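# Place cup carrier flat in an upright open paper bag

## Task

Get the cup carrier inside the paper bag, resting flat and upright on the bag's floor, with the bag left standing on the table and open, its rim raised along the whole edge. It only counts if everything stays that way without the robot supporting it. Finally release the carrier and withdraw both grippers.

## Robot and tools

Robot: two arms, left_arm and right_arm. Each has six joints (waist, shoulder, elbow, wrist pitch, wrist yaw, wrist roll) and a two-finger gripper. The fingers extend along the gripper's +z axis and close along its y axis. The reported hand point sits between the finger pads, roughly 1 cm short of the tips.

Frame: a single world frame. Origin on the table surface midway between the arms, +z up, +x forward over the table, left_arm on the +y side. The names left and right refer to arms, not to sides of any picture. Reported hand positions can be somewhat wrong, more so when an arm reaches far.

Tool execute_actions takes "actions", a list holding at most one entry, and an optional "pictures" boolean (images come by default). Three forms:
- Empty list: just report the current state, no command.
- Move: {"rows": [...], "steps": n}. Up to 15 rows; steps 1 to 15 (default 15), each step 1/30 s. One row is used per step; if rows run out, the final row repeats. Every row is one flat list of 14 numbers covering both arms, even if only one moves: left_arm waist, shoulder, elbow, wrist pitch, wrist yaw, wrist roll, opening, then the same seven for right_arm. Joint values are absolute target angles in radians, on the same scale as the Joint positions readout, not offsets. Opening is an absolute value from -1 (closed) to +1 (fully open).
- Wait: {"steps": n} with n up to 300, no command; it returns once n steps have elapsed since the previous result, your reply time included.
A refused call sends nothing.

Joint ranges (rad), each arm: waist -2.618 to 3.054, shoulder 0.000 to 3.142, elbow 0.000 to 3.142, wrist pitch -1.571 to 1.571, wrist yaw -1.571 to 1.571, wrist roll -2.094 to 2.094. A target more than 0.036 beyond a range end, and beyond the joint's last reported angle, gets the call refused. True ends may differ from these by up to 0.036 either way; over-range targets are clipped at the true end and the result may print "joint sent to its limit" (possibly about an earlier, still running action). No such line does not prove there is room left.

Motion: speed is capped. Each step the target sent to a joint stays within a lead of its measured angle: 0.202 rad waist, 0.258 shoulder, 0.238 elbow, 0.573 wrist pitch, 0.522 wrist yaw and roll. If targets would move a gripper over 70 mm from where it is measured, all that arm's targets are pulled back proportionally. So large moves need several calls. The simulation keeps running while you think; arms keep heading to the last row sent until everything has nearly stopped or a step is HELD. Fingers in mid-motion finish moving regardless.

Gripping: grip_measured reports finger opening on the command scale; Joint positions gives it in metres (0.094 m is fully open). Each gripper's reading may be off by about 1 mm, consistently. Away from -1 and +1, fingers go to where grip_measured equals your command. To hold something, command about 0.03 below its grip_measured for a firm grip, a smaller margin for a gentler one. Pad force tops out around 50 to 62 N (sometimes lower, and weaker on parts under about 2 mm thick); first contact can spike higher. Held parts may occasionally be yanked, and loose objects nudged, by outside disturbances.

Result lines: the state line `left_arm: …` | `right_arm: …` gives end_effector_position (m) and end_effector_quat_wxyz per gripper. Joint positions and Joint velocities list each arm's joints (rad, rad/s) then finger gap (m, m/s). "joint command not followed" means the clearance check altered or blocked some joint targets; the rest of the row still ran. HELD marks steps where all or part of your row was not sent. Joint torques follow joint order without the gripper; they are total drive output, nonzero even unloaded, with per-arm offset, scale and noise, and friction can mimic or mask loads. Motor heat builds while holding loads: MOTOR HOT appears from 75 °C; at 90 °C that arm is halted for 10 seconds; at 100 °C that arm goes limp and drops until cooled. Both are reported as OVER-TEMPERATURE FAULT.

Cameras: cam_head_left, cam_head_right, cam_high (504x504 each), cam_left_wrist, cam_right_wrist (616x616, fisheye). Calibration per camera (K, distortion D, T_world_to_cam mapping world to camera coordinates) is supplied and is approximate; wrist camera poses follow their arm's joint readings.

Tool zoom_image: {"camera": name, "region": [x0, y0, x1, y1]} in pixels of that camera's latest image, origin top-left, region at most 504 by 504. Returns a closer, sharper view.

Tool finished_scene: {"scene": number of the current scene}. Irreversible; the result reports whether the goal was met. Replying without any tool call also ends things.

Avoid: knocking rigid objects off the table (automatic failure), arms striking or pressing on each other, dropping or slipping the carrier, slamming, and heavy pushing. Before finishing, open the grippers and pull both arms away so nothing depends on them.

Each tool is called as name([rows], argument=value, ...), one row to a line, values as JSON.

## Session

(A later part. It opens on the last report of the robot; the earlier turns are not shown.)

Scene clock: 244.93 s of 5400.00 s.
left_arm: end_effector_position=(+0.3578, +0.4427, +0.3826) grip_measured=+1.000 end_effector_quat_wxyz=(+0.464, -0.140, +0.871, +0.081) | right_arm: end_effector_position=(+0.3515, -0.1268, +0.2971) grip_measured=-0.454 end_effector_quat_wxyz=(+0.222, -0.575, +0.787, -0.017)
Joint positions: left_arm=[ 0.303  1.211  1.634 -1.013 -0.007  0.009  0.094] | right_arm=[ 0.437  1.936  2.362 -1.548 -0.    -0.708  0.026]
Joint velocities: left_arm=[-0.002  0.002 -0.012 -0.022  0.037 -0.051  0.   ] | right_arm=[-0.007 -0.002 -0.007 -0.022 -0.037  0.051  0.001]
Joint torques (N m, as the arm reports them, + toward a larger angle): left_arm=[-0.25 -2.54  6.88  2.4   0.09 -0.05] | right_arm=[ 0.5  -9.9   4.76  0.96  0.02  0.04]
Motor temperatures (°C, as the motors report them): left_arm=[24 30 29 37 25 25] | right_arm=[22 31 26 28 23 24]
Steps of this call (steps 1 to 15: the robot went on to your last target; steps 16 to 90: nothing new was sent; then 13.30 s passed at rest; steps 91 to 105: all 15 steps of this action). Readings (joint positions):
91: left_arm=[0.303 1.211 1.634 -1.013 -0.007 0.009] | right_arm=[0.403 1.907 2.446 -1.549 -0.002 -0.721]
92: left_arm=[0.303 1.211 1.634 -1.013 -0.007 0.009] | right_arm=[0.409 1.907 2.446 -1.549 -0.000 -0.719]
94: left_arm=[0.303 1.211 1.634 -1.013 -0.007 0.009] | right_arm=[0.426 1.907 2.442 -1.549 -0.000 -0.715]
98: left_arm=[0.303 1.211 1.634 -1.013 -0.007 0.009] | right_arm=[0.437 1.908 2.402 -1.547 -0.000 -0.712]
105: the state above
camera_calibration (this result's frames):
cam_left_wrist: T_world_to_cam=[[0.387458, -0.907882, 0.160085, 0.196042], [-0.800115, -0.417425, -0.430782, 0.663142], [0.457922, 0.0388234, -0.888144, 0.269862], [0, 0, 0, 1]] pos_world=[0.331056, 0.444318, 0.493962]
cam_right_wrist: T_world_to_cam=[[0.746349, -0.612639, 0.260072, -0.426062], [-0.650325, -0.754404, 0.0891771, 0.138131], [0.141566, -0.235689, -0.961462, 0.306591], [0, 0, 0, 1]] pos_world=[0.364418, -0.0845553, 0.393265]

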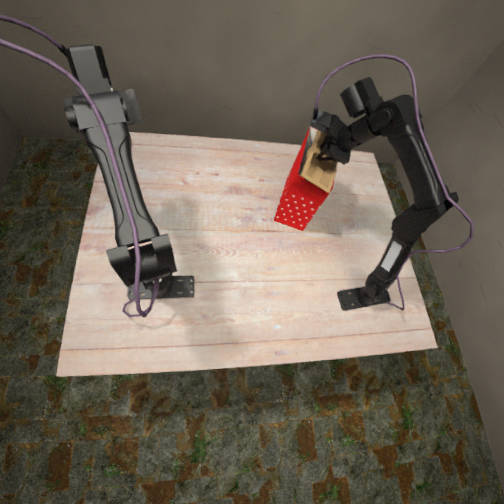

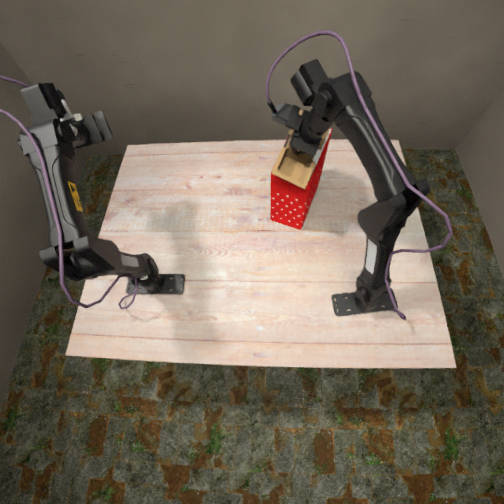

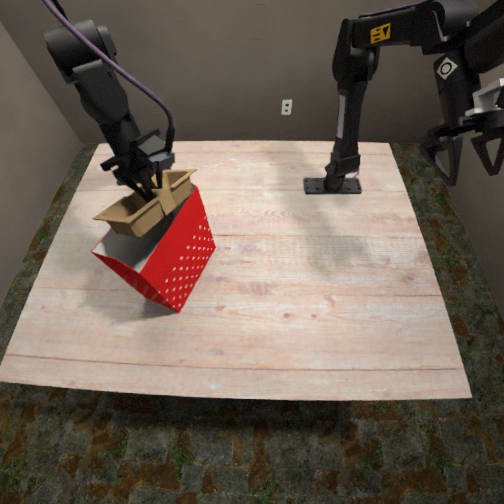

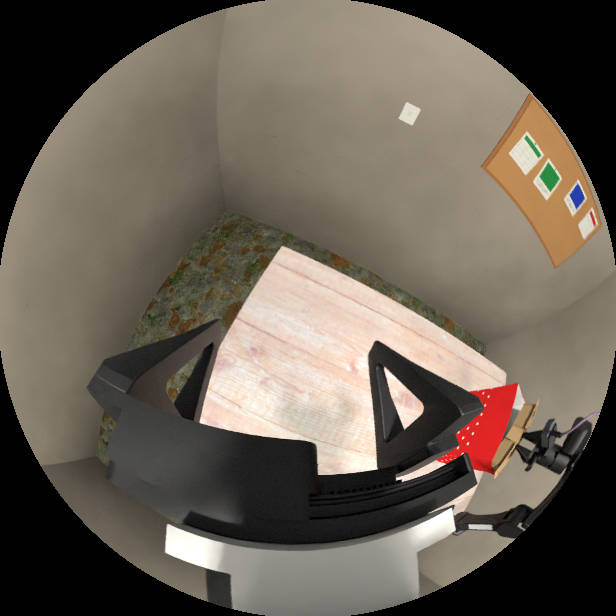

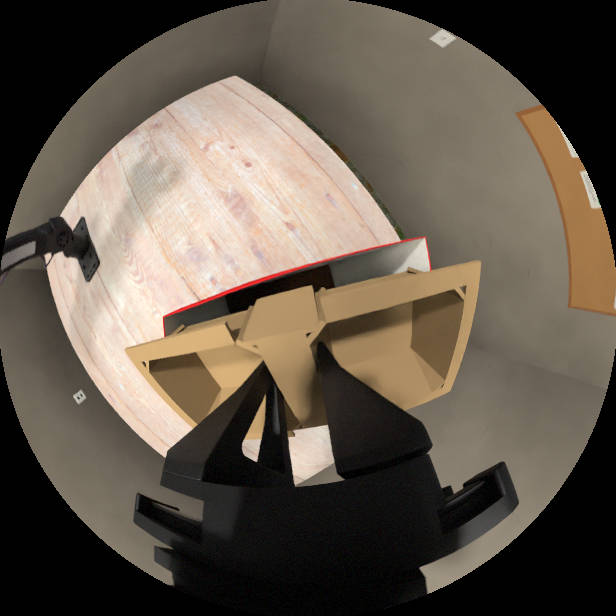

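execute_actions([
  {"rows":[[0.3,1.211,1.634,-1.013,0,0,1,0.45,1.96,2.39,-1.55,0,-0.7,-0.48]]},
])

zoom_image(camera="cam_high", region=[60,130,240,310])

zoom_image(camera="cam_head_left", region=[270,90,390,210])

Scene clock: 252.83 s of 5400.00 s.
left_arm: end_effector_position=(+0.3578, +0.4427, +0.3826) grip_measured=+1.000 end_effector_quat_wxyz=(+0.464, -0.140, +0.871, +0.081) | right_arm: end_effector_position=(+0.3514, -0.1244, +0.2923) grip_measured=-0.456 end_effector_quat_wxyz=(+0.215, -0.578, +0.787, -0.016)
Joint positions: left_arm=[ 0.303  1.211  1.634 -1.013 -0.007  0.009  0.094] | right_arm=[ 0.442  1.947  2.362 -1.551 -0.    -0.707  0.026]
Joint velocities: left_arm=[-0.012  0.012 -0.012  0.037  0.037  0.007  0.   ] | right_arm=[ 0.012  0.002 -0.002  0.037 -0.037 -0.022 -0.001]
Joint torques (N m, as the arm reports them, + toward a larger angle): left_arm=[-0.21 -2.52  6.88  2.39  0.09 -0.06] | right_arm=[ 0.77 -8.27  8.14  0.93  0.    0.05]
Motor temperatures (°C, as the motors report them): left_arm=[24 30 29 37 25 25] | right_arm=[22 31 26 28 23 24]
Steps of this call (steps 1 to 15: the robot went on to your last target; steps 16 to 90: nothing new was sent; then 4.40 s passed at rest; steps 91 to 105: all 15 steps of this action). Readings (joint positions):
91: left_arm=[0.303 1.211 1.634 -1.013 -0.007 0.009] | right_arm=[0.437 1.937 2.362 -1.548 -0.000 -0.707]
92: left_arm=[0.303 1.211 1.634 -1.013 -0.007 0.009] | right_arm=[0.438 1.938 2.362 -1.548 -0.000 -0.707]
94: left_arm=[0.303 1.211 1.634 -1.013 -0.007 0.009] | right_arm=[0.440 1.942 2.362 -1.548 -0.000 -0.707]
98: left_arm=[0.303 1.211 1.634 -1.013 -0.007 0.009] | right_arm=[0.442 1.947 2.362 -1.550 -0.000 -0.707]
105: the state above
camera_calibration (this result's frames):
cam_left_wrist: T_world_to_cam=[[0.387458, -0.907882, 0.160085, 0.196042], [-0.800115, -0.417425, -0.430782, 0.663142], [0.457922, 0.0388234, -0.888144, 0.269862], [0, 0, 0, 1]] pos_world=[0.331056, 0.444318, 0.493962]
cam_right_wrist: T_world_to_cam=[[0.751898, -0.607885, 0.255196, -0.423238], [-0.646188, -0.756273, 0.102432, 0.134807], [0.130731, -0.241923, -0.961448, 0.305622], [0, 0, 0, 1]] pos_world=[0.365388, -0.0813915, 0.38804]

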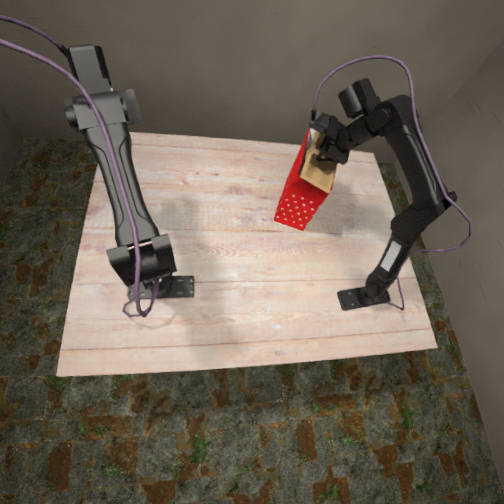

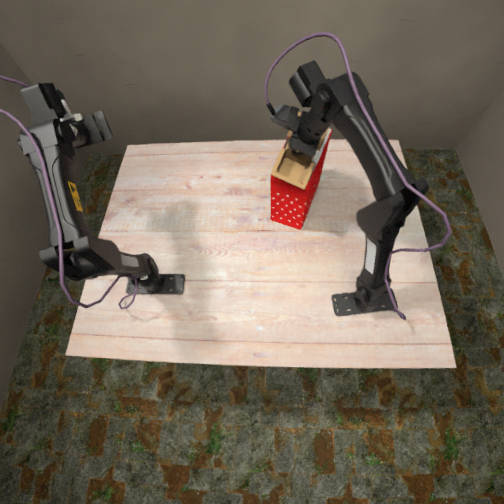

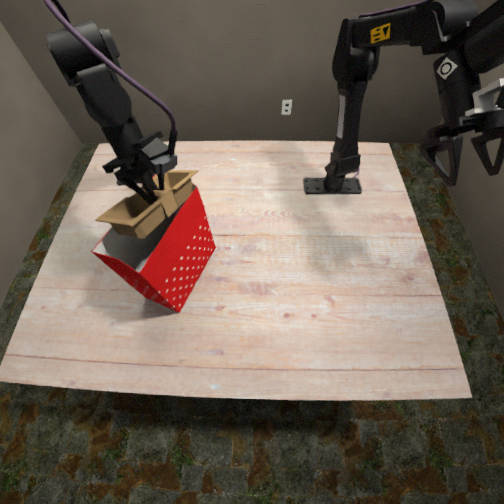

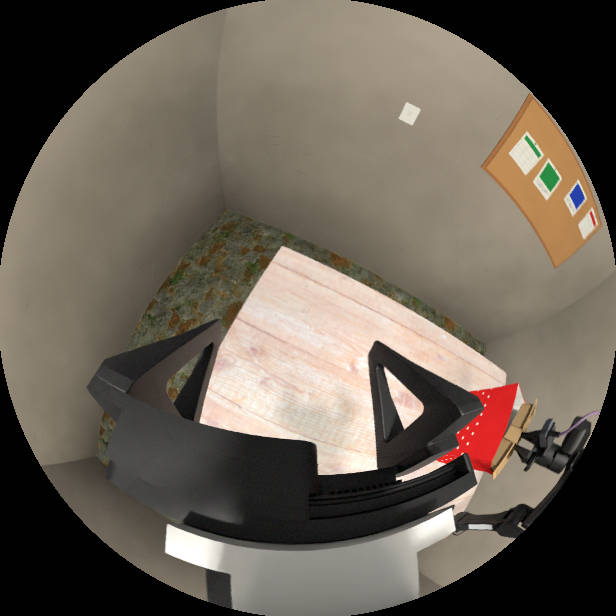

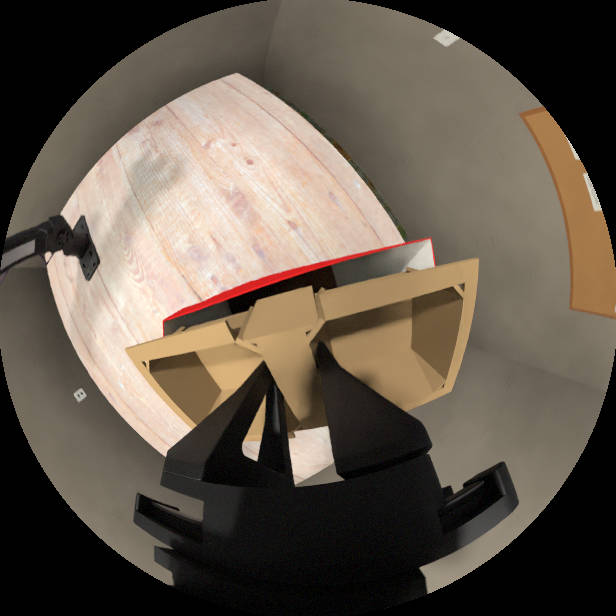

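Region (60, 130, 240, 310) of cam_high's 504x504 image, scaled by 2.800, with more detail than that image has.

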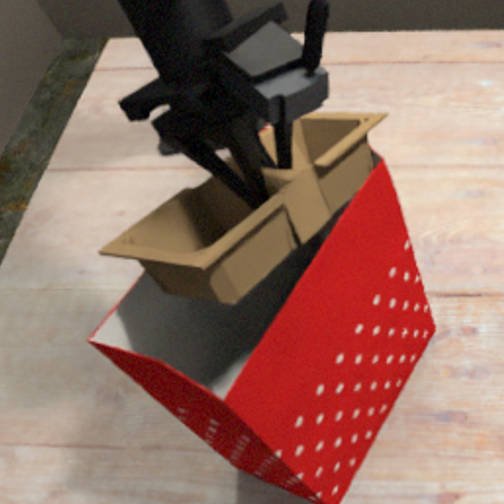

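Region (270, 90, 390, 210) of cam_head_left's 504x504 image, scaled by 4.200, with more detail than that image has.

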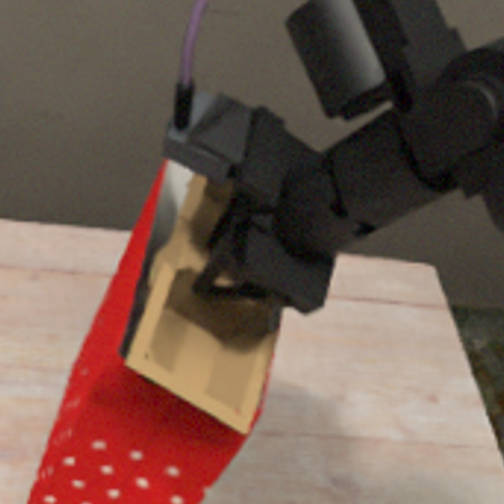

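execute_actions([
  {"rows":[[0.3,1.211,1.634,-1.013,0,0,1,0.45,1.93,2.45,-1.55,0,-0.7,-0.48],[0.3,1.211,1.634,-1.013,0,0,1,0.45,1.93,2.45,-1.55,0,-0.7,-0.48],[0.3,1.211,1.634,-1.013,0,0,1,0.45,1.93,2.45,-1.55,0,-0.7,-0.48],[0.3,1.211,1.634,-1.013,0,0,1,0.45,1.93,2.45,-1.55,0,-0.7,-0.48],[0.3,1.211,1.634,-1.013,0,0,1,0.39,1.98,2.49,-1.55,0,-0.75,-0.48]]},
])

zoom_image(camera="cam_high", region=[60,130,240,310])

Scene clock: 261.67 s of 5400.00 s.
left_arm: end_effector_position=(+0.3578, +0.4427, +0.3826) grip_measured=+1.000 end_effector_quat_wxyz=(+0.464, -0.140, +0.871, +0.081) | right_arm: end_effector_position=(+0.3725, -0.1382, +0.3086) grip_measured=-0.456 end_effector_quat_wxyz=(+0.244, -0.566, +0.787, -0.029)
Joint positions: left_arm=[ 0.303  1.211  1.634 -1.013 -0.007  0.009  0.094] | right_arm=[ 0.39   1.981  2.461 -1.556  0.001 -0.74   0.026]
Joint velocities: left_arm=[-0.017 -0.002 -0.007 -0.007 -0.022 -0.007  0.   ] | right_arm=[-0.022  0.027  0.007 -0.007  0.022 -0.037  0.   ]
Joint torques (N m, as the arm reports them, + toward a larger angle): left_arm=[-0.24 -2.51  6.89  2.38  0.09 -0.05] | right_arm=[-0.05 -9.64  7.73  1.07  0.03 -0.06]
Motor temperatures (°C, as the motors report them): left_arm=[24 30 29 37 25 25] | right_arm=[22 31 26 28 23 24]
Steps of this call (steps 1 to 15: the robot went on to your last target; steps 16 to 90: nothing new was sent; then 5.33 s passed at rest; steps 91 to 105: all 15 steps of this action). Readings (joint positions):
91: left_arm=[0.303 1.211 1.634 -1.013 -0.007 0.009] | right_arm=[0.442 1.948 2.374 -1.556 -0.000 -0.707]
92: left_arm=[0.303 1.211 1.634 -1.013 -0.007 0.009] | right_arm=[0.442 1.950 2.388 -1.558 -0.000 -0.707]
94: left_arm=[0.303 1.211 1.634 -1.013 -0.007 0.009] | right_arm=[0.442 1.947 2.411 -1.557 -0.000 -0.707]
98: left_arm=[0.303 1.211 1.634 -1.013 -0.007 0.009] | right_arm=[0.407 1.961 2.460 -1.556 -0.003 -0.728]
105: the state above
camera_calibration (this result's frames):
cam_left_wrist: T_world_to_cam=[[0.387458, -0.907882, 0.160085, 0.196042], [-0.800115, -0.417425, -0.430782, 0.663142], [0.457922, 0.0388234, -0.888144, 0.269862], [0, 0, 0, 1]] pos_world=[0.331056, 0.444318, 0.493962]
cam_right_wrist: T_world_to_cam=[[0.720721, -0.630181, 0.288847, -0.453424], [-0.668598, -0.741976, 0.049483, 0.163], [0.183134, -0.228786, -0.956096, 0.295859], [0, 0, 0, 1]] pos_world=[0.381592, -0.0971088, 0.405774]

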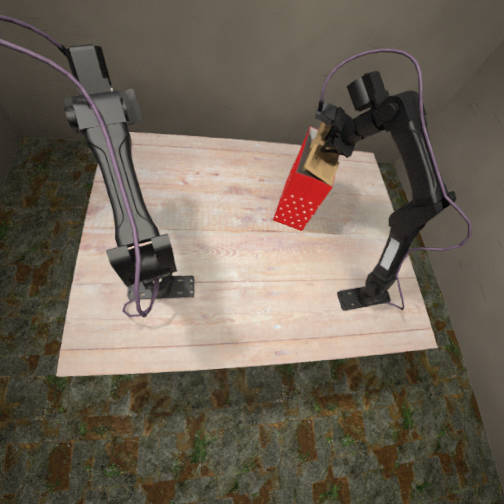

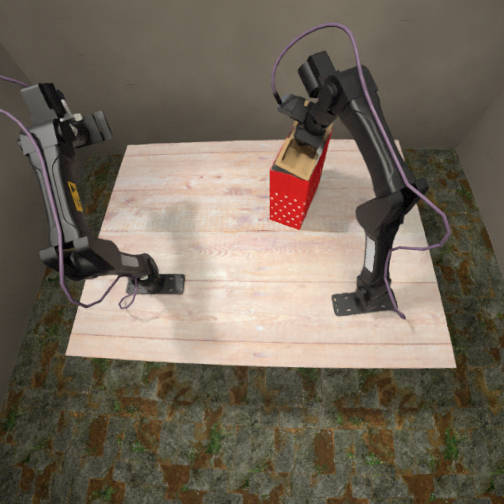

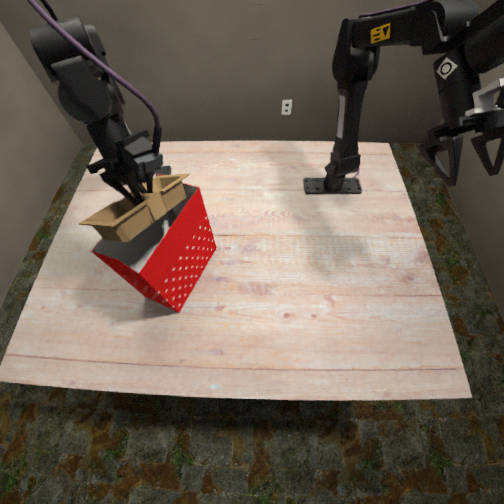

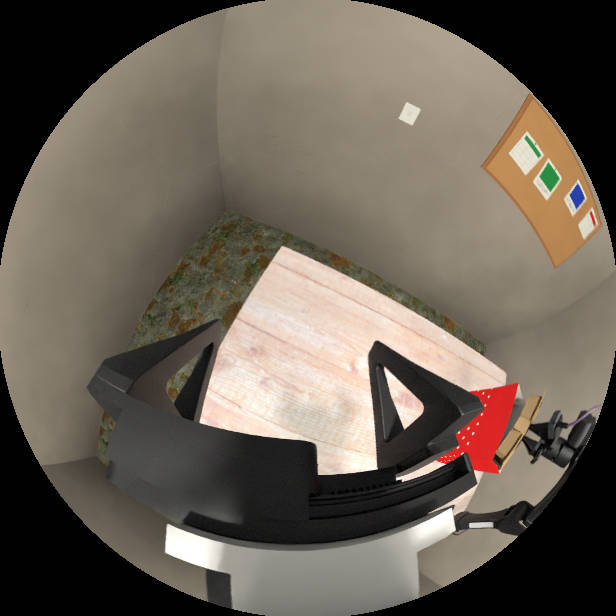

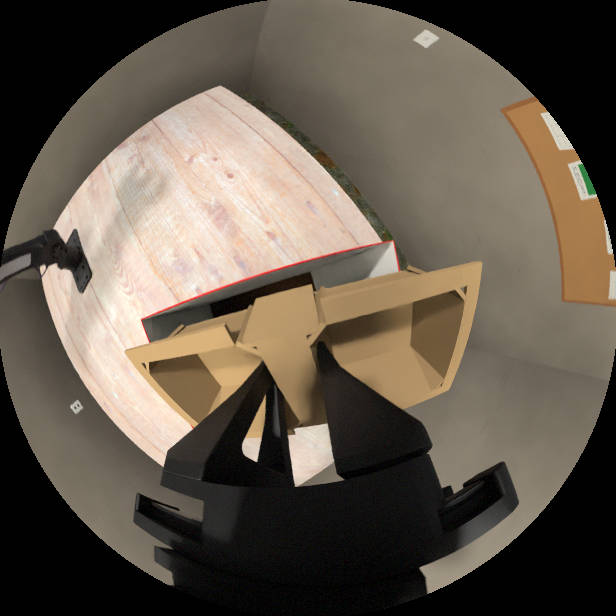

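Region (60, 130, 240, 310) of cam_high's 504x504 image, scaled by 2.800, with more detail than that image has.

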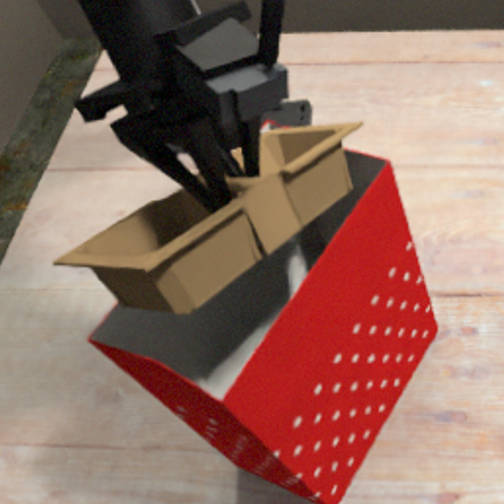

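execute_actions([
  {"rows":[[0.3,1.211,1.634,-1.013,0,0,1,0.42,2.05,2.54,-1.55,0,-0.75,-0.48]]},
])

zoom_image(camera="cam_high", region=[60,130,240,310])

zoom_image(camera="cam_head_left", region=[270,90,390,210])

Scene clock: 267.43 s of 5400.00 s.
left_arm: end_effector_position=(+0.3578, +0.4427, +0.3826) grip_measured=+1.000 end_effector_quat_wxyz=(+0.464, -0.140, +0.871, +0.081) | right_arm: end_effector_position=(+0.3816, -0.1198, +0.2898) grip_measured=-0.456 end_effector_quat_wxyz=(+0.229, -0.580, +0.782, -0.025)
Joint positions: left_arm=[ 0.303  1.211  1.634 -1.013 -0.007  0.009  0.094] | right_arm=[ 0.416  2.06   2.51  -1.556  0.002 -0.744  0.026]
Joint velocities: left_arm=[-0.002 -0.017 -0.012  0.022 -0.051  0.007  0.   ] | right_arm=[-0.007 -0.002  0.007 -0.022  0.066 -0.037 -0.001]
Joint torques (N m, as the arm reports them, + toward a larger angle): left_arm=[-0.21 -2.52  6.87  2.39  0.09 -0.06] | right_arm=[  0.14 -11.14   7.96   0.99  -0.03  -0.07]
Motor temperatures (°C, as the motors report them): left_arm=[24 30 29 37 25 25] | right_arm=[22 31 26 28 23 24]
Steps of this call (steps 1 to 15: the robot went on to your last target; steps 16 to 90: nothing new was sent; then 2.27 s passed at rest; steps 91 to 105: all 15 steps of this action). Readings (joint positions):
91: left_arm=[0.303 1.211 1.634 -1.013 -0.007 0.009] | right_arm=[0.392 1.992 2.476 -1.562 0.002 -0.743]
92: left_arm=[0.303 1.211 1.634 -1.013 -0.007 0.009] | right_arm=[0.396 2.005 2.495 -1.562 0.002 -0.743]
94: left_arm=[0.303 1.211 1.634 -1.013 -0.007 0.009] | right_arm=[0.406 2.027 2.509 -1.556 0.002 -0.743]
98: left_arm=[0.303 1.211 1.634 -1.013 -0.007 0.009] | right_arm=[0.416 2.057 2.510 -1.556 0.002 -0.744]
105: the state above
camera_calibration (this result's frames):
cam_left_wrist: T_world_to_cam=[[0.387458, -0.907882, 0.160085, 0.196042], [-0.800115, -0.417425, -0.430782, 0.663142], [0.457922, 0.0388234, -0.888144, 0.269862], [0, 0, 0, 1]] pos_world=[0.331056, 0.444318, 0.493962]
cam_right_wrist: T_world_to_cam=[[0.74616, -0.603611, 0.28089, -0.447221], [-0.644991, -0.759964, 0.0802574, 0.16359], [0.165022, -0.241056, -0.956378, 0.285957], [0, 0, 0, 1]] pos_world=[0.392024, -0.076693, 0.385973]

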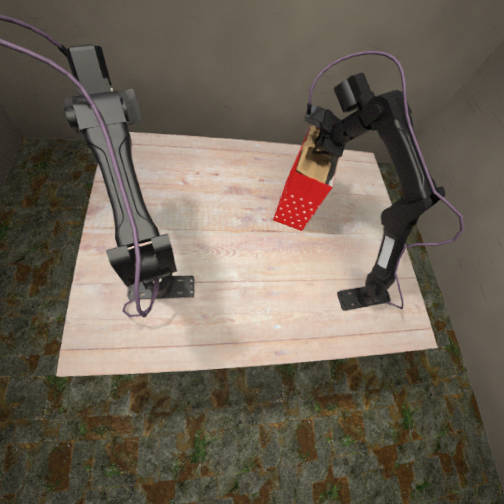

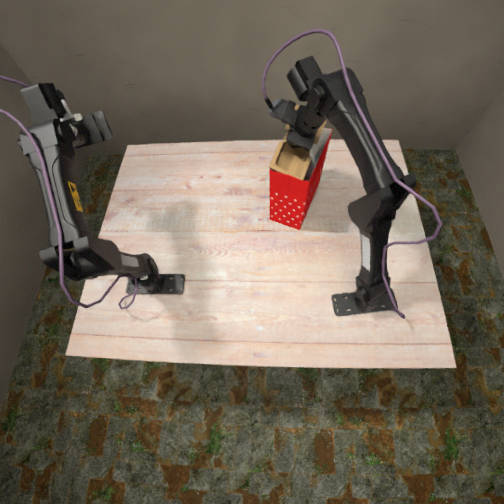

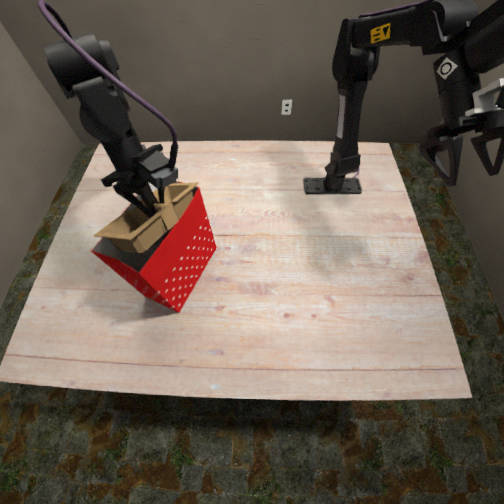

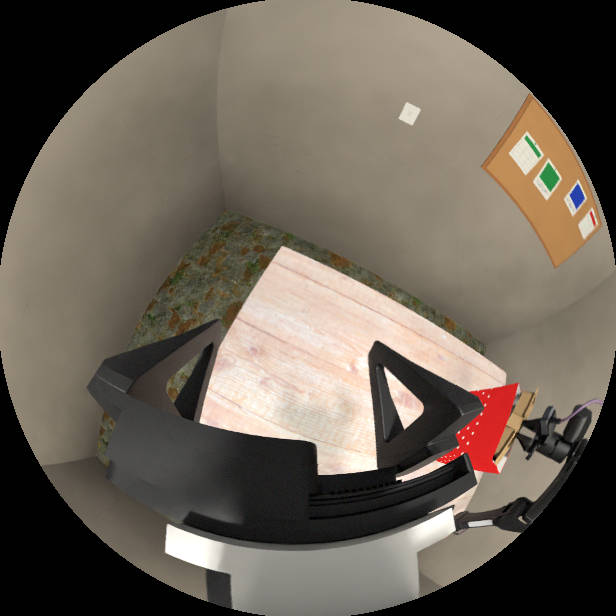

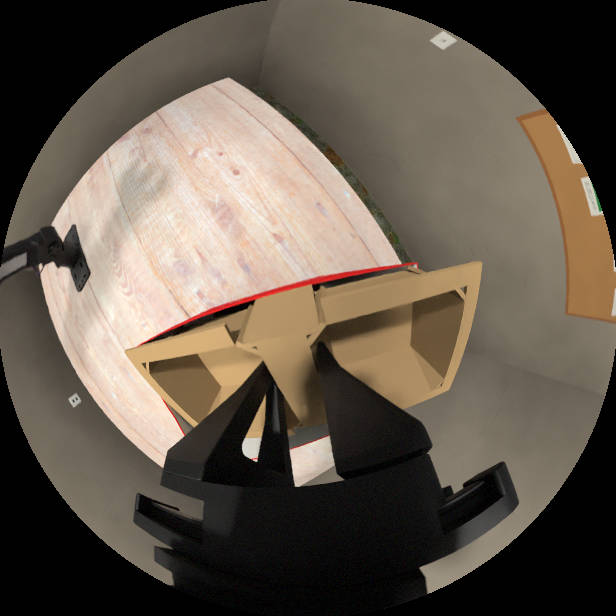

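Region (60, 130, 240, 310) of cam_high's 504x504 image, scaled by 2.800, with more detail than that image has.

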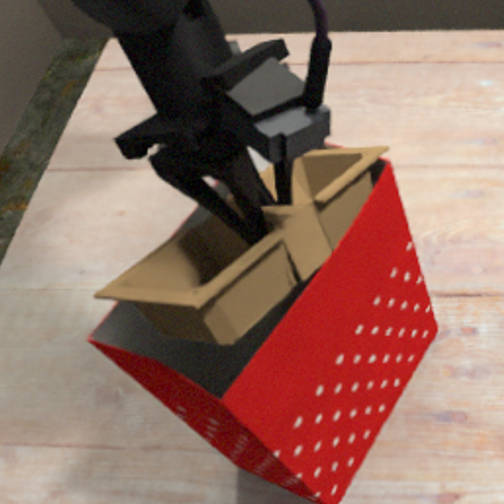

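Region (270, 90, 390, 210) of cam_head_left's 504x504 image, scaled by 4.200, with more detail than that image has.

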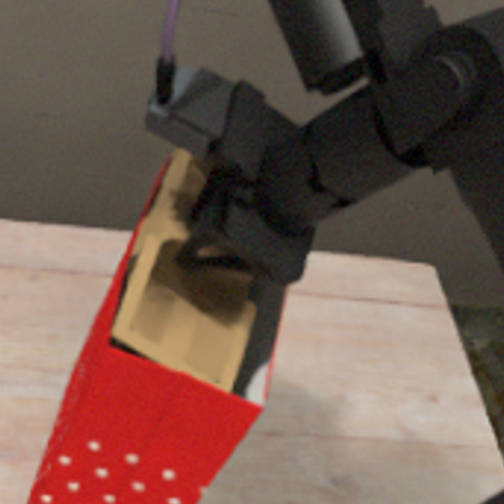

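execute_actions([
  {"rows":[[0.3,1.211,1.634,-1.013,0,0,1,0.40,2.04,2.49,-1.55,0,-0.75,-0.48],[0.3,1.211,1.634,-1.013,0,0,1,0.40,2.04,2.47,-1.55,0,-0.75,-0.48],[0.3,1.211,1.634,-1.013,0,0,1,0.40,2.04,2.45,-1.55,0,-0.75,-0.48],[0.3,1.211,1.634,-1.013,0,0,1,0.40,2.05,2.44,-1.55,0,-0.75,-0.48],[0.3,1.211,1.634,-1.013,0,0,1,0.40,2.05,2.43,-1.55,0,-0.75,-0.48],[0.3,1.211,1.634,-1.013,0,0,1,0.40,2.06,2.42,-1.55,0,-0.75,-0.48]]},
])

zoom_image(camera="cam_high", region=[60,130,240,310])

zoom_image(camera="cam_head_left", region=[270,90,390,210])

Scene clock: 280.10 s of 5400.00 s.
left_arm: end_effector_position=(+0.3578, +0.4427, +0.3826) grip_measured=+1.000 end_effector_quat_wxyz=(+0.464, -0.140, +0.871, +0.081) | right_arm: end_effector_position=(+0.3798, -0.1256, +0.2639) grip_measured=-0.456 end_effector_quat_wxyz=(+0.189, -0.581, +0.791, -0.022)
Joint positions: left_arm=[ 0.303  1.211  1.634 -1.013 -0.007  0.009  0.094] | right_arm=[ 0.407  2.066  2.432 -1.554  0.002 -0.744  0.026]
Joint velocities: left_arm=[ 0.007 -0.012  0.002  0.051  0.022  0.066  0.   ] | right_arm=[-0.017  0.002 -0.012 -0.139 -0.066  0.066 -0.   ]
Joint torques (N m, as the arm reports them, + toward a larger angle): left_arm=[-0.24 -2.56  6.87  2.38  0.08 -0.06] | right_arm=[ -0.66 -11.01   4.82   0.86  -0.01  -0.08]
Motor temperatures (°C, as the motors report them): left_arm=[24 30 29 37 25 25] | right_arm=[22 32 27 28 23 24]
Steps of this call (steps 1 to 15: the robot went on to your last target; steps 16 to 90: nothing new was sent; then 9.17 s passed at rest; steps 91 to 105: all 15 steps of this action). Readings (joint positions):
91: left_arm=[0.303 1.211 1.634 -1.013 -0.007 0.009] | right_arm=[0.416 2.060 2.510 -1.556 0.002 -0.744]
92: left_arm=[0.303 1.211 1.634 -1.013 -0.007 0.009] | right_arm=[0.414 2.059 2.505 -1.555 0.002 -0.744]
94: left_arm=[0.303 1.211 1.634 -1.013 -0.007 0.009] | right_arm=[0.411 2.055 2.482 -1.554 0.002 -0.744]
98: left_arm=[0.303 1.211 1.634 -1.013 -0.007 0.009] | right_arm=[0.407 2.059 2.439 -1.554 0.002 -0.744]
105: the state above
camera_calibration (this result's frames):
cam_left_wrist: T_world_to_cam=[[0.387458, -0.907882, 0.160085, 0.196042], [-0.800115, -0.417425, -0.430782, 0.663142], [0.457922, 0.0388234, -0.888144, 0.269862], [0, 0, 0, 1]] pos_world=[0.331056, 0.444318, 0.493962]
cam_right_wrist: T_world_to_cam=[[0.759551, -0.59947, 0.252425, -0.439138], [-0.643487, -0.749155, 0.157135, 0.140591], [0.0949072, -0.281784, -0.954772, 0.281135], [0, 0, 0, 1]] pos_world=[0.397334, -0.0787059, 0.357177]

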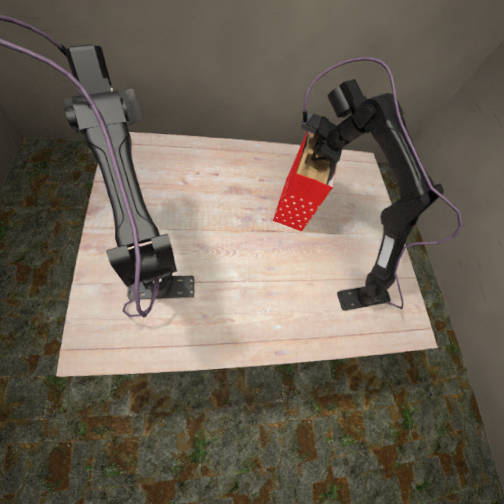

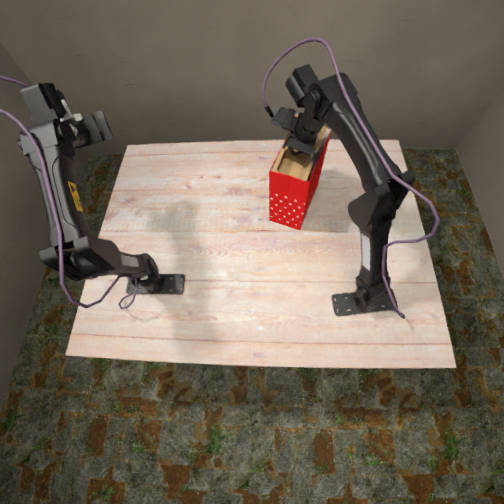

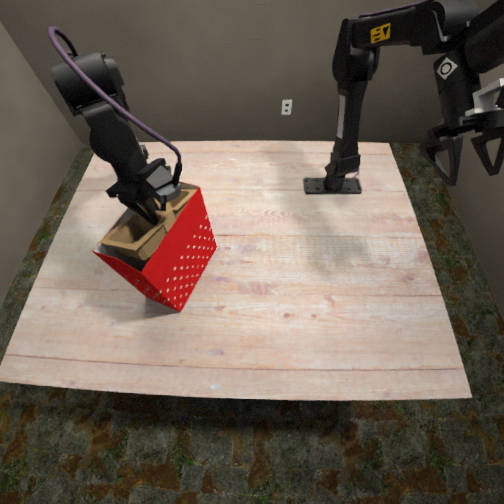

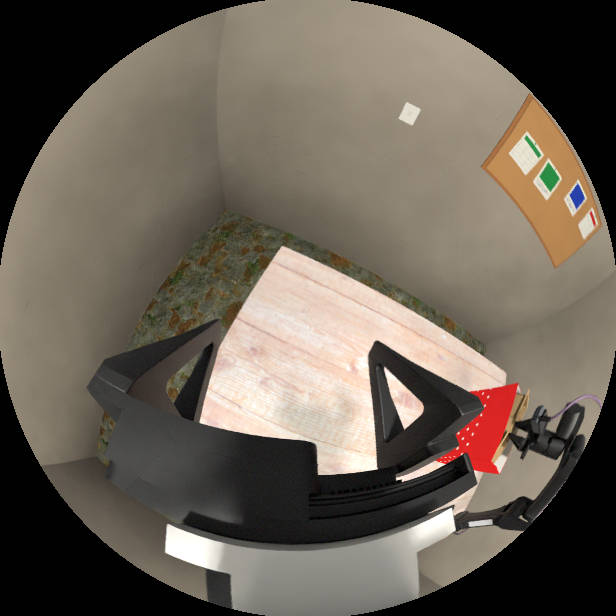

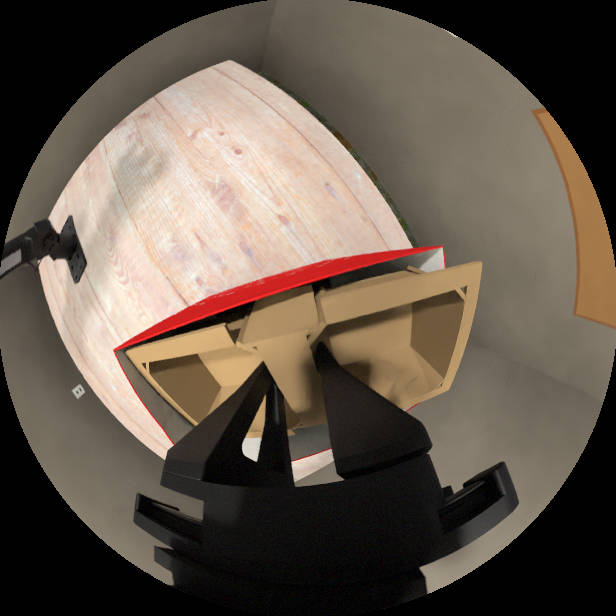

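Region (60, 130, 240, 310) of cam_high's 504x504 image, scaled by 2.800, with more detail than that image has.

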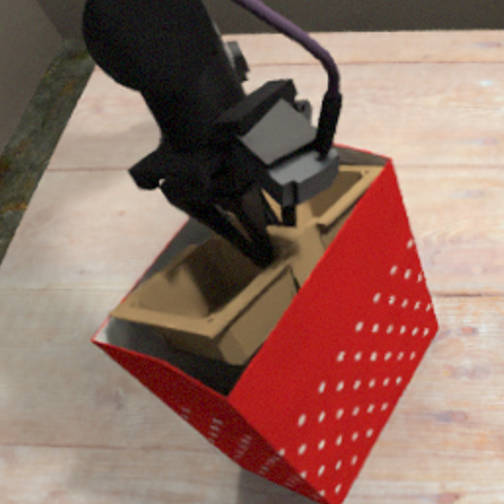

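Region (270, 90, 390, 210) of cam_head_left's 504x504 image, scaled by 4.200, with more detail than that image has.

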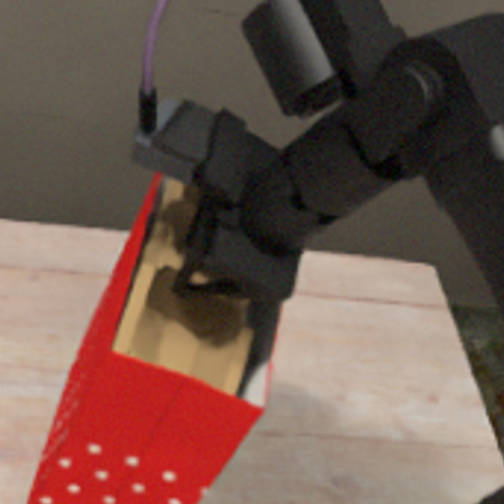

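execute_actions([
  {"rows":[[0.3,1.211,1.634,-1.013,0,0,1,0.395,2.06,2.41,-1.55,0,-0.75,-0.48],[0.3,1.211,1.634,-1.013,0,0,1,0.395,2.07,2.4,-1.55,0,-0.75,-0.48],[0.3,1.211,1.634,-1.013,0,0,1,0.395,2.07,2.39,-1.55,0,-0.75,-0.48],[0.3,1.211,1.634,-1.013,0,0,1,0.395,2.08,2.38,-1.55,0,-0.75,-0.48],[0.3,1.211,1.634,-1.013,0,0,1,0.395,2.08,2.37,-1.55,0,-0.75,-0.48],[0.3,1.211,1.634,-1.013,0,0,1,0.395,2.09,2.36,-1.55,0,-0.75,-0.48],[0.3,1.211,1.634,-1.013,0,0,1,0.395,2.09,2.35,-1.55,0,-0.75,-0.48],[0.3,1.211,1.634,-1.013,0,0,1,0.395,2.10,2.34,-1.55,0,-0.75,-0.48],[0.3,1.211,1.634,-1.013,0,0,1,0.395,2.10,2.33,-1.55,0,-0.75,-0.48],[0.3,1.211,1.634,-1.013,0,0,1,0.395,2.11,2.32,-1.55,0,-0.75,-0.48]]},
])

zoom_image(camera="cam_high", region=[60,130,240,310])

Scene clock: 295.43 s of 5400.00 s.
left_arm: end_effector_position=(+0.3578, +0.4427, +0.3826) grip_measured=+1.000 end_effector_quat_wxyz=(+0.464, -0.140, +0.871, +0.081) | right_arm: end_effector_position=(+0.3767, -0.1295, +0.2104) grip_measured=-0.456 end_effector_quat_wxyz=(+0.111, -0.587, +0.802, -0.013)
Joint positions: left_arm=[ 0.303  1.211  1.634 -1.013 -0.007  0.009  0.094] | right_arm=[ 0.403  2.122  2.329 -1.554  0.002 -0.744  0.026]
Joint velocities: left_arm=[ 0.002  0.012  0.002 -0.066 -0.022 -0.007  0.   ] | right_arm=[-0.002  0.076 -0.046 -0.022  0.007 -0.081 -0.   ]
Joint torques (N m, as the arm reports them, + toward a larger angle): left_arm=[-0.25 -2.52  6.86  2.39  0.08 -0.05] | right_arm=[ -0.62 -12.88   5.59   0.62   0.02  -0.07]
Motor temperatures (°C, as the motors report them): left_arm=[24 30 29 38 25 25] | right_arm=[22 33 26 28 23 24]
Steps of this call (steps 1 to 15: the robot went on to your last target; steps 16 to 90: nothing new was sent; then 11.83 s passed at rest; steps 91 to 105: all 15 steps of this action). Readings (joint positions):
91: left_arm=[0.303 1.211 1.634 -1.013 -0.007 0.009] | right_arm=[0.406 2.066 2.432 -1.554 0.002 -0.744]
92: left_arm=[0.303 1.211 1.634 -1.013 -0.007 0.009] | right_arm=[0.406 2.066 2.428 -1.554 0.002 -0.744]
94: left_arm=[0.303 1.211 1.634 -1.013 -0.007 0.009] | right_arm=[0.405 2.066 2.416 -1.554 0.002 -0.744]
98: left_arm=[0.303 1.211 1.634 -1.013 -0.007 0.009] | right_arm=[0.403 2.078 2.376 -1.554 0.002 -0.744]
105: the state above
camera_calibration (this result's frames):
cam_left_wrist: T_world_to_cam=[[0.387458, -0.907882, 0.160085, 0.196042], [-0.800115, -0.417425, -0.430782, 0.663142], [0.457922, 0.0388234, -0.888144, 0.269862], [0, 0, 0, 1]] pos_world=[0.331056, 0.444318, 0.493962]
cam_right_wrist: T_world_to_cam=[[0.787622, -0.585149, 0.193008, -0.421842], [-0.615107, -0.728416, 0.301751, 0.105615], [-0.035979, -0.356387, -0.933646, 0.264429], [0, 0, 0, 1]] pos_world=[0.406731, -0.0756692, 0.296433]

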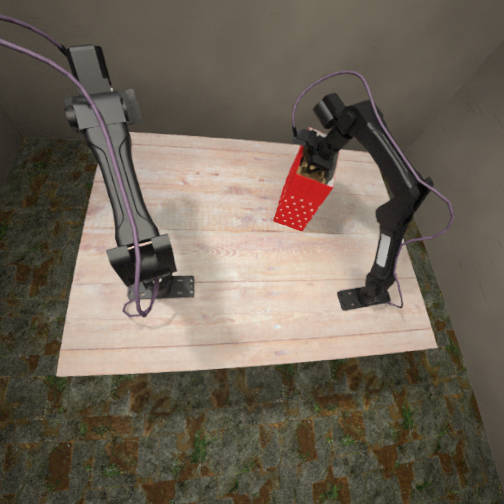

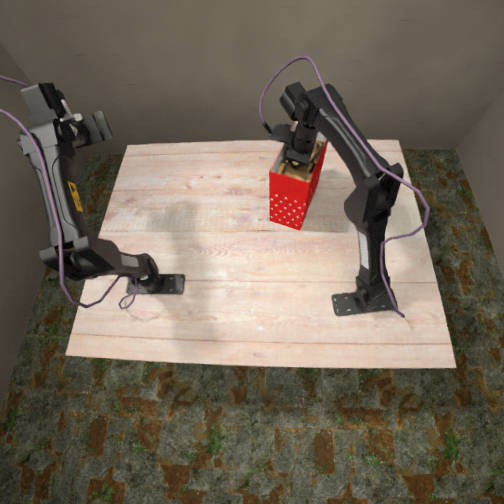

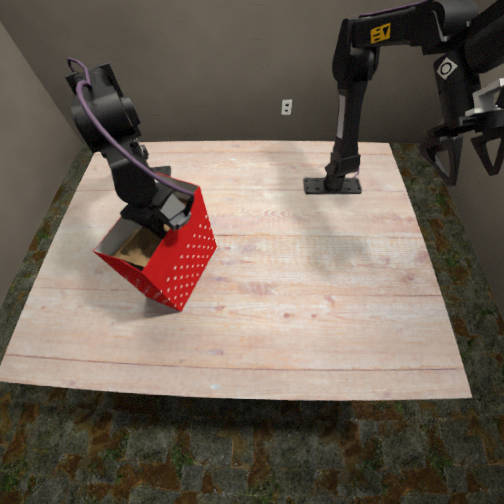

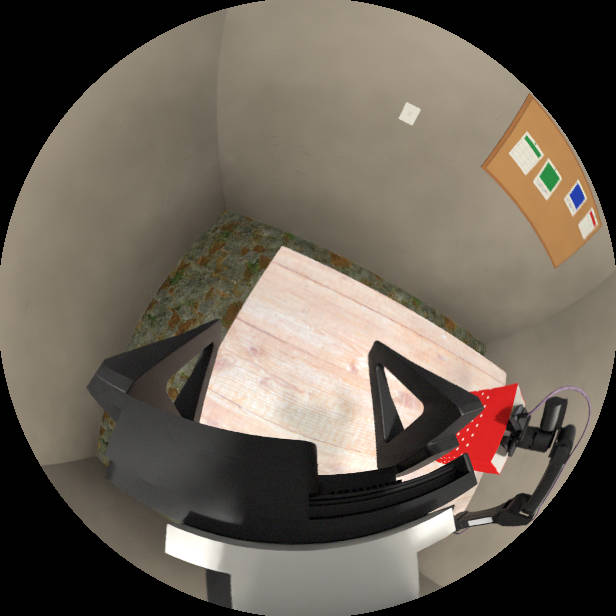

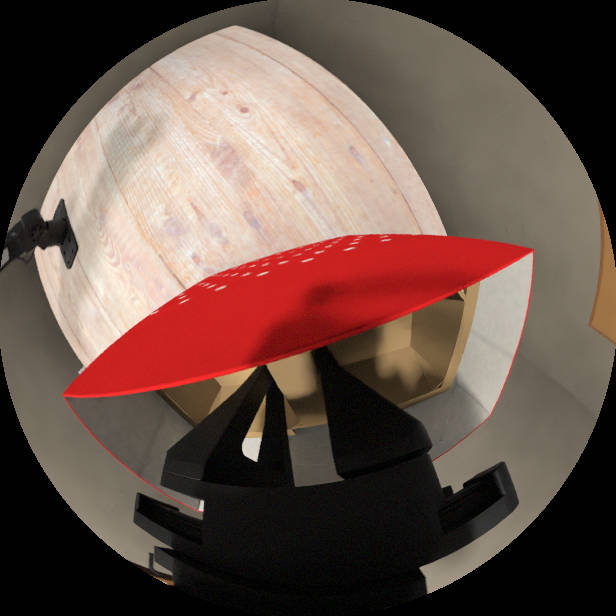

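Region (60, 130, 240, 310) of cam_high's 504x504 image, scaled by 2.800, with more detail than that image has.

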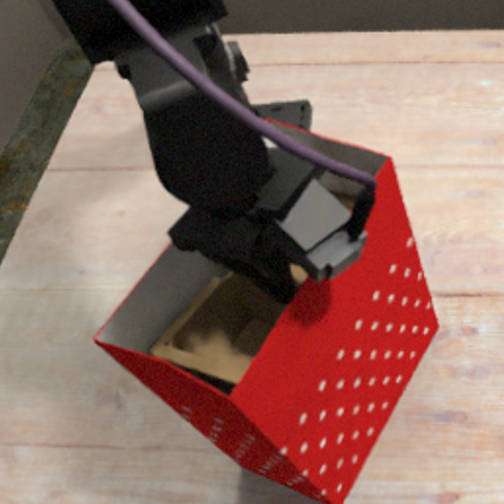

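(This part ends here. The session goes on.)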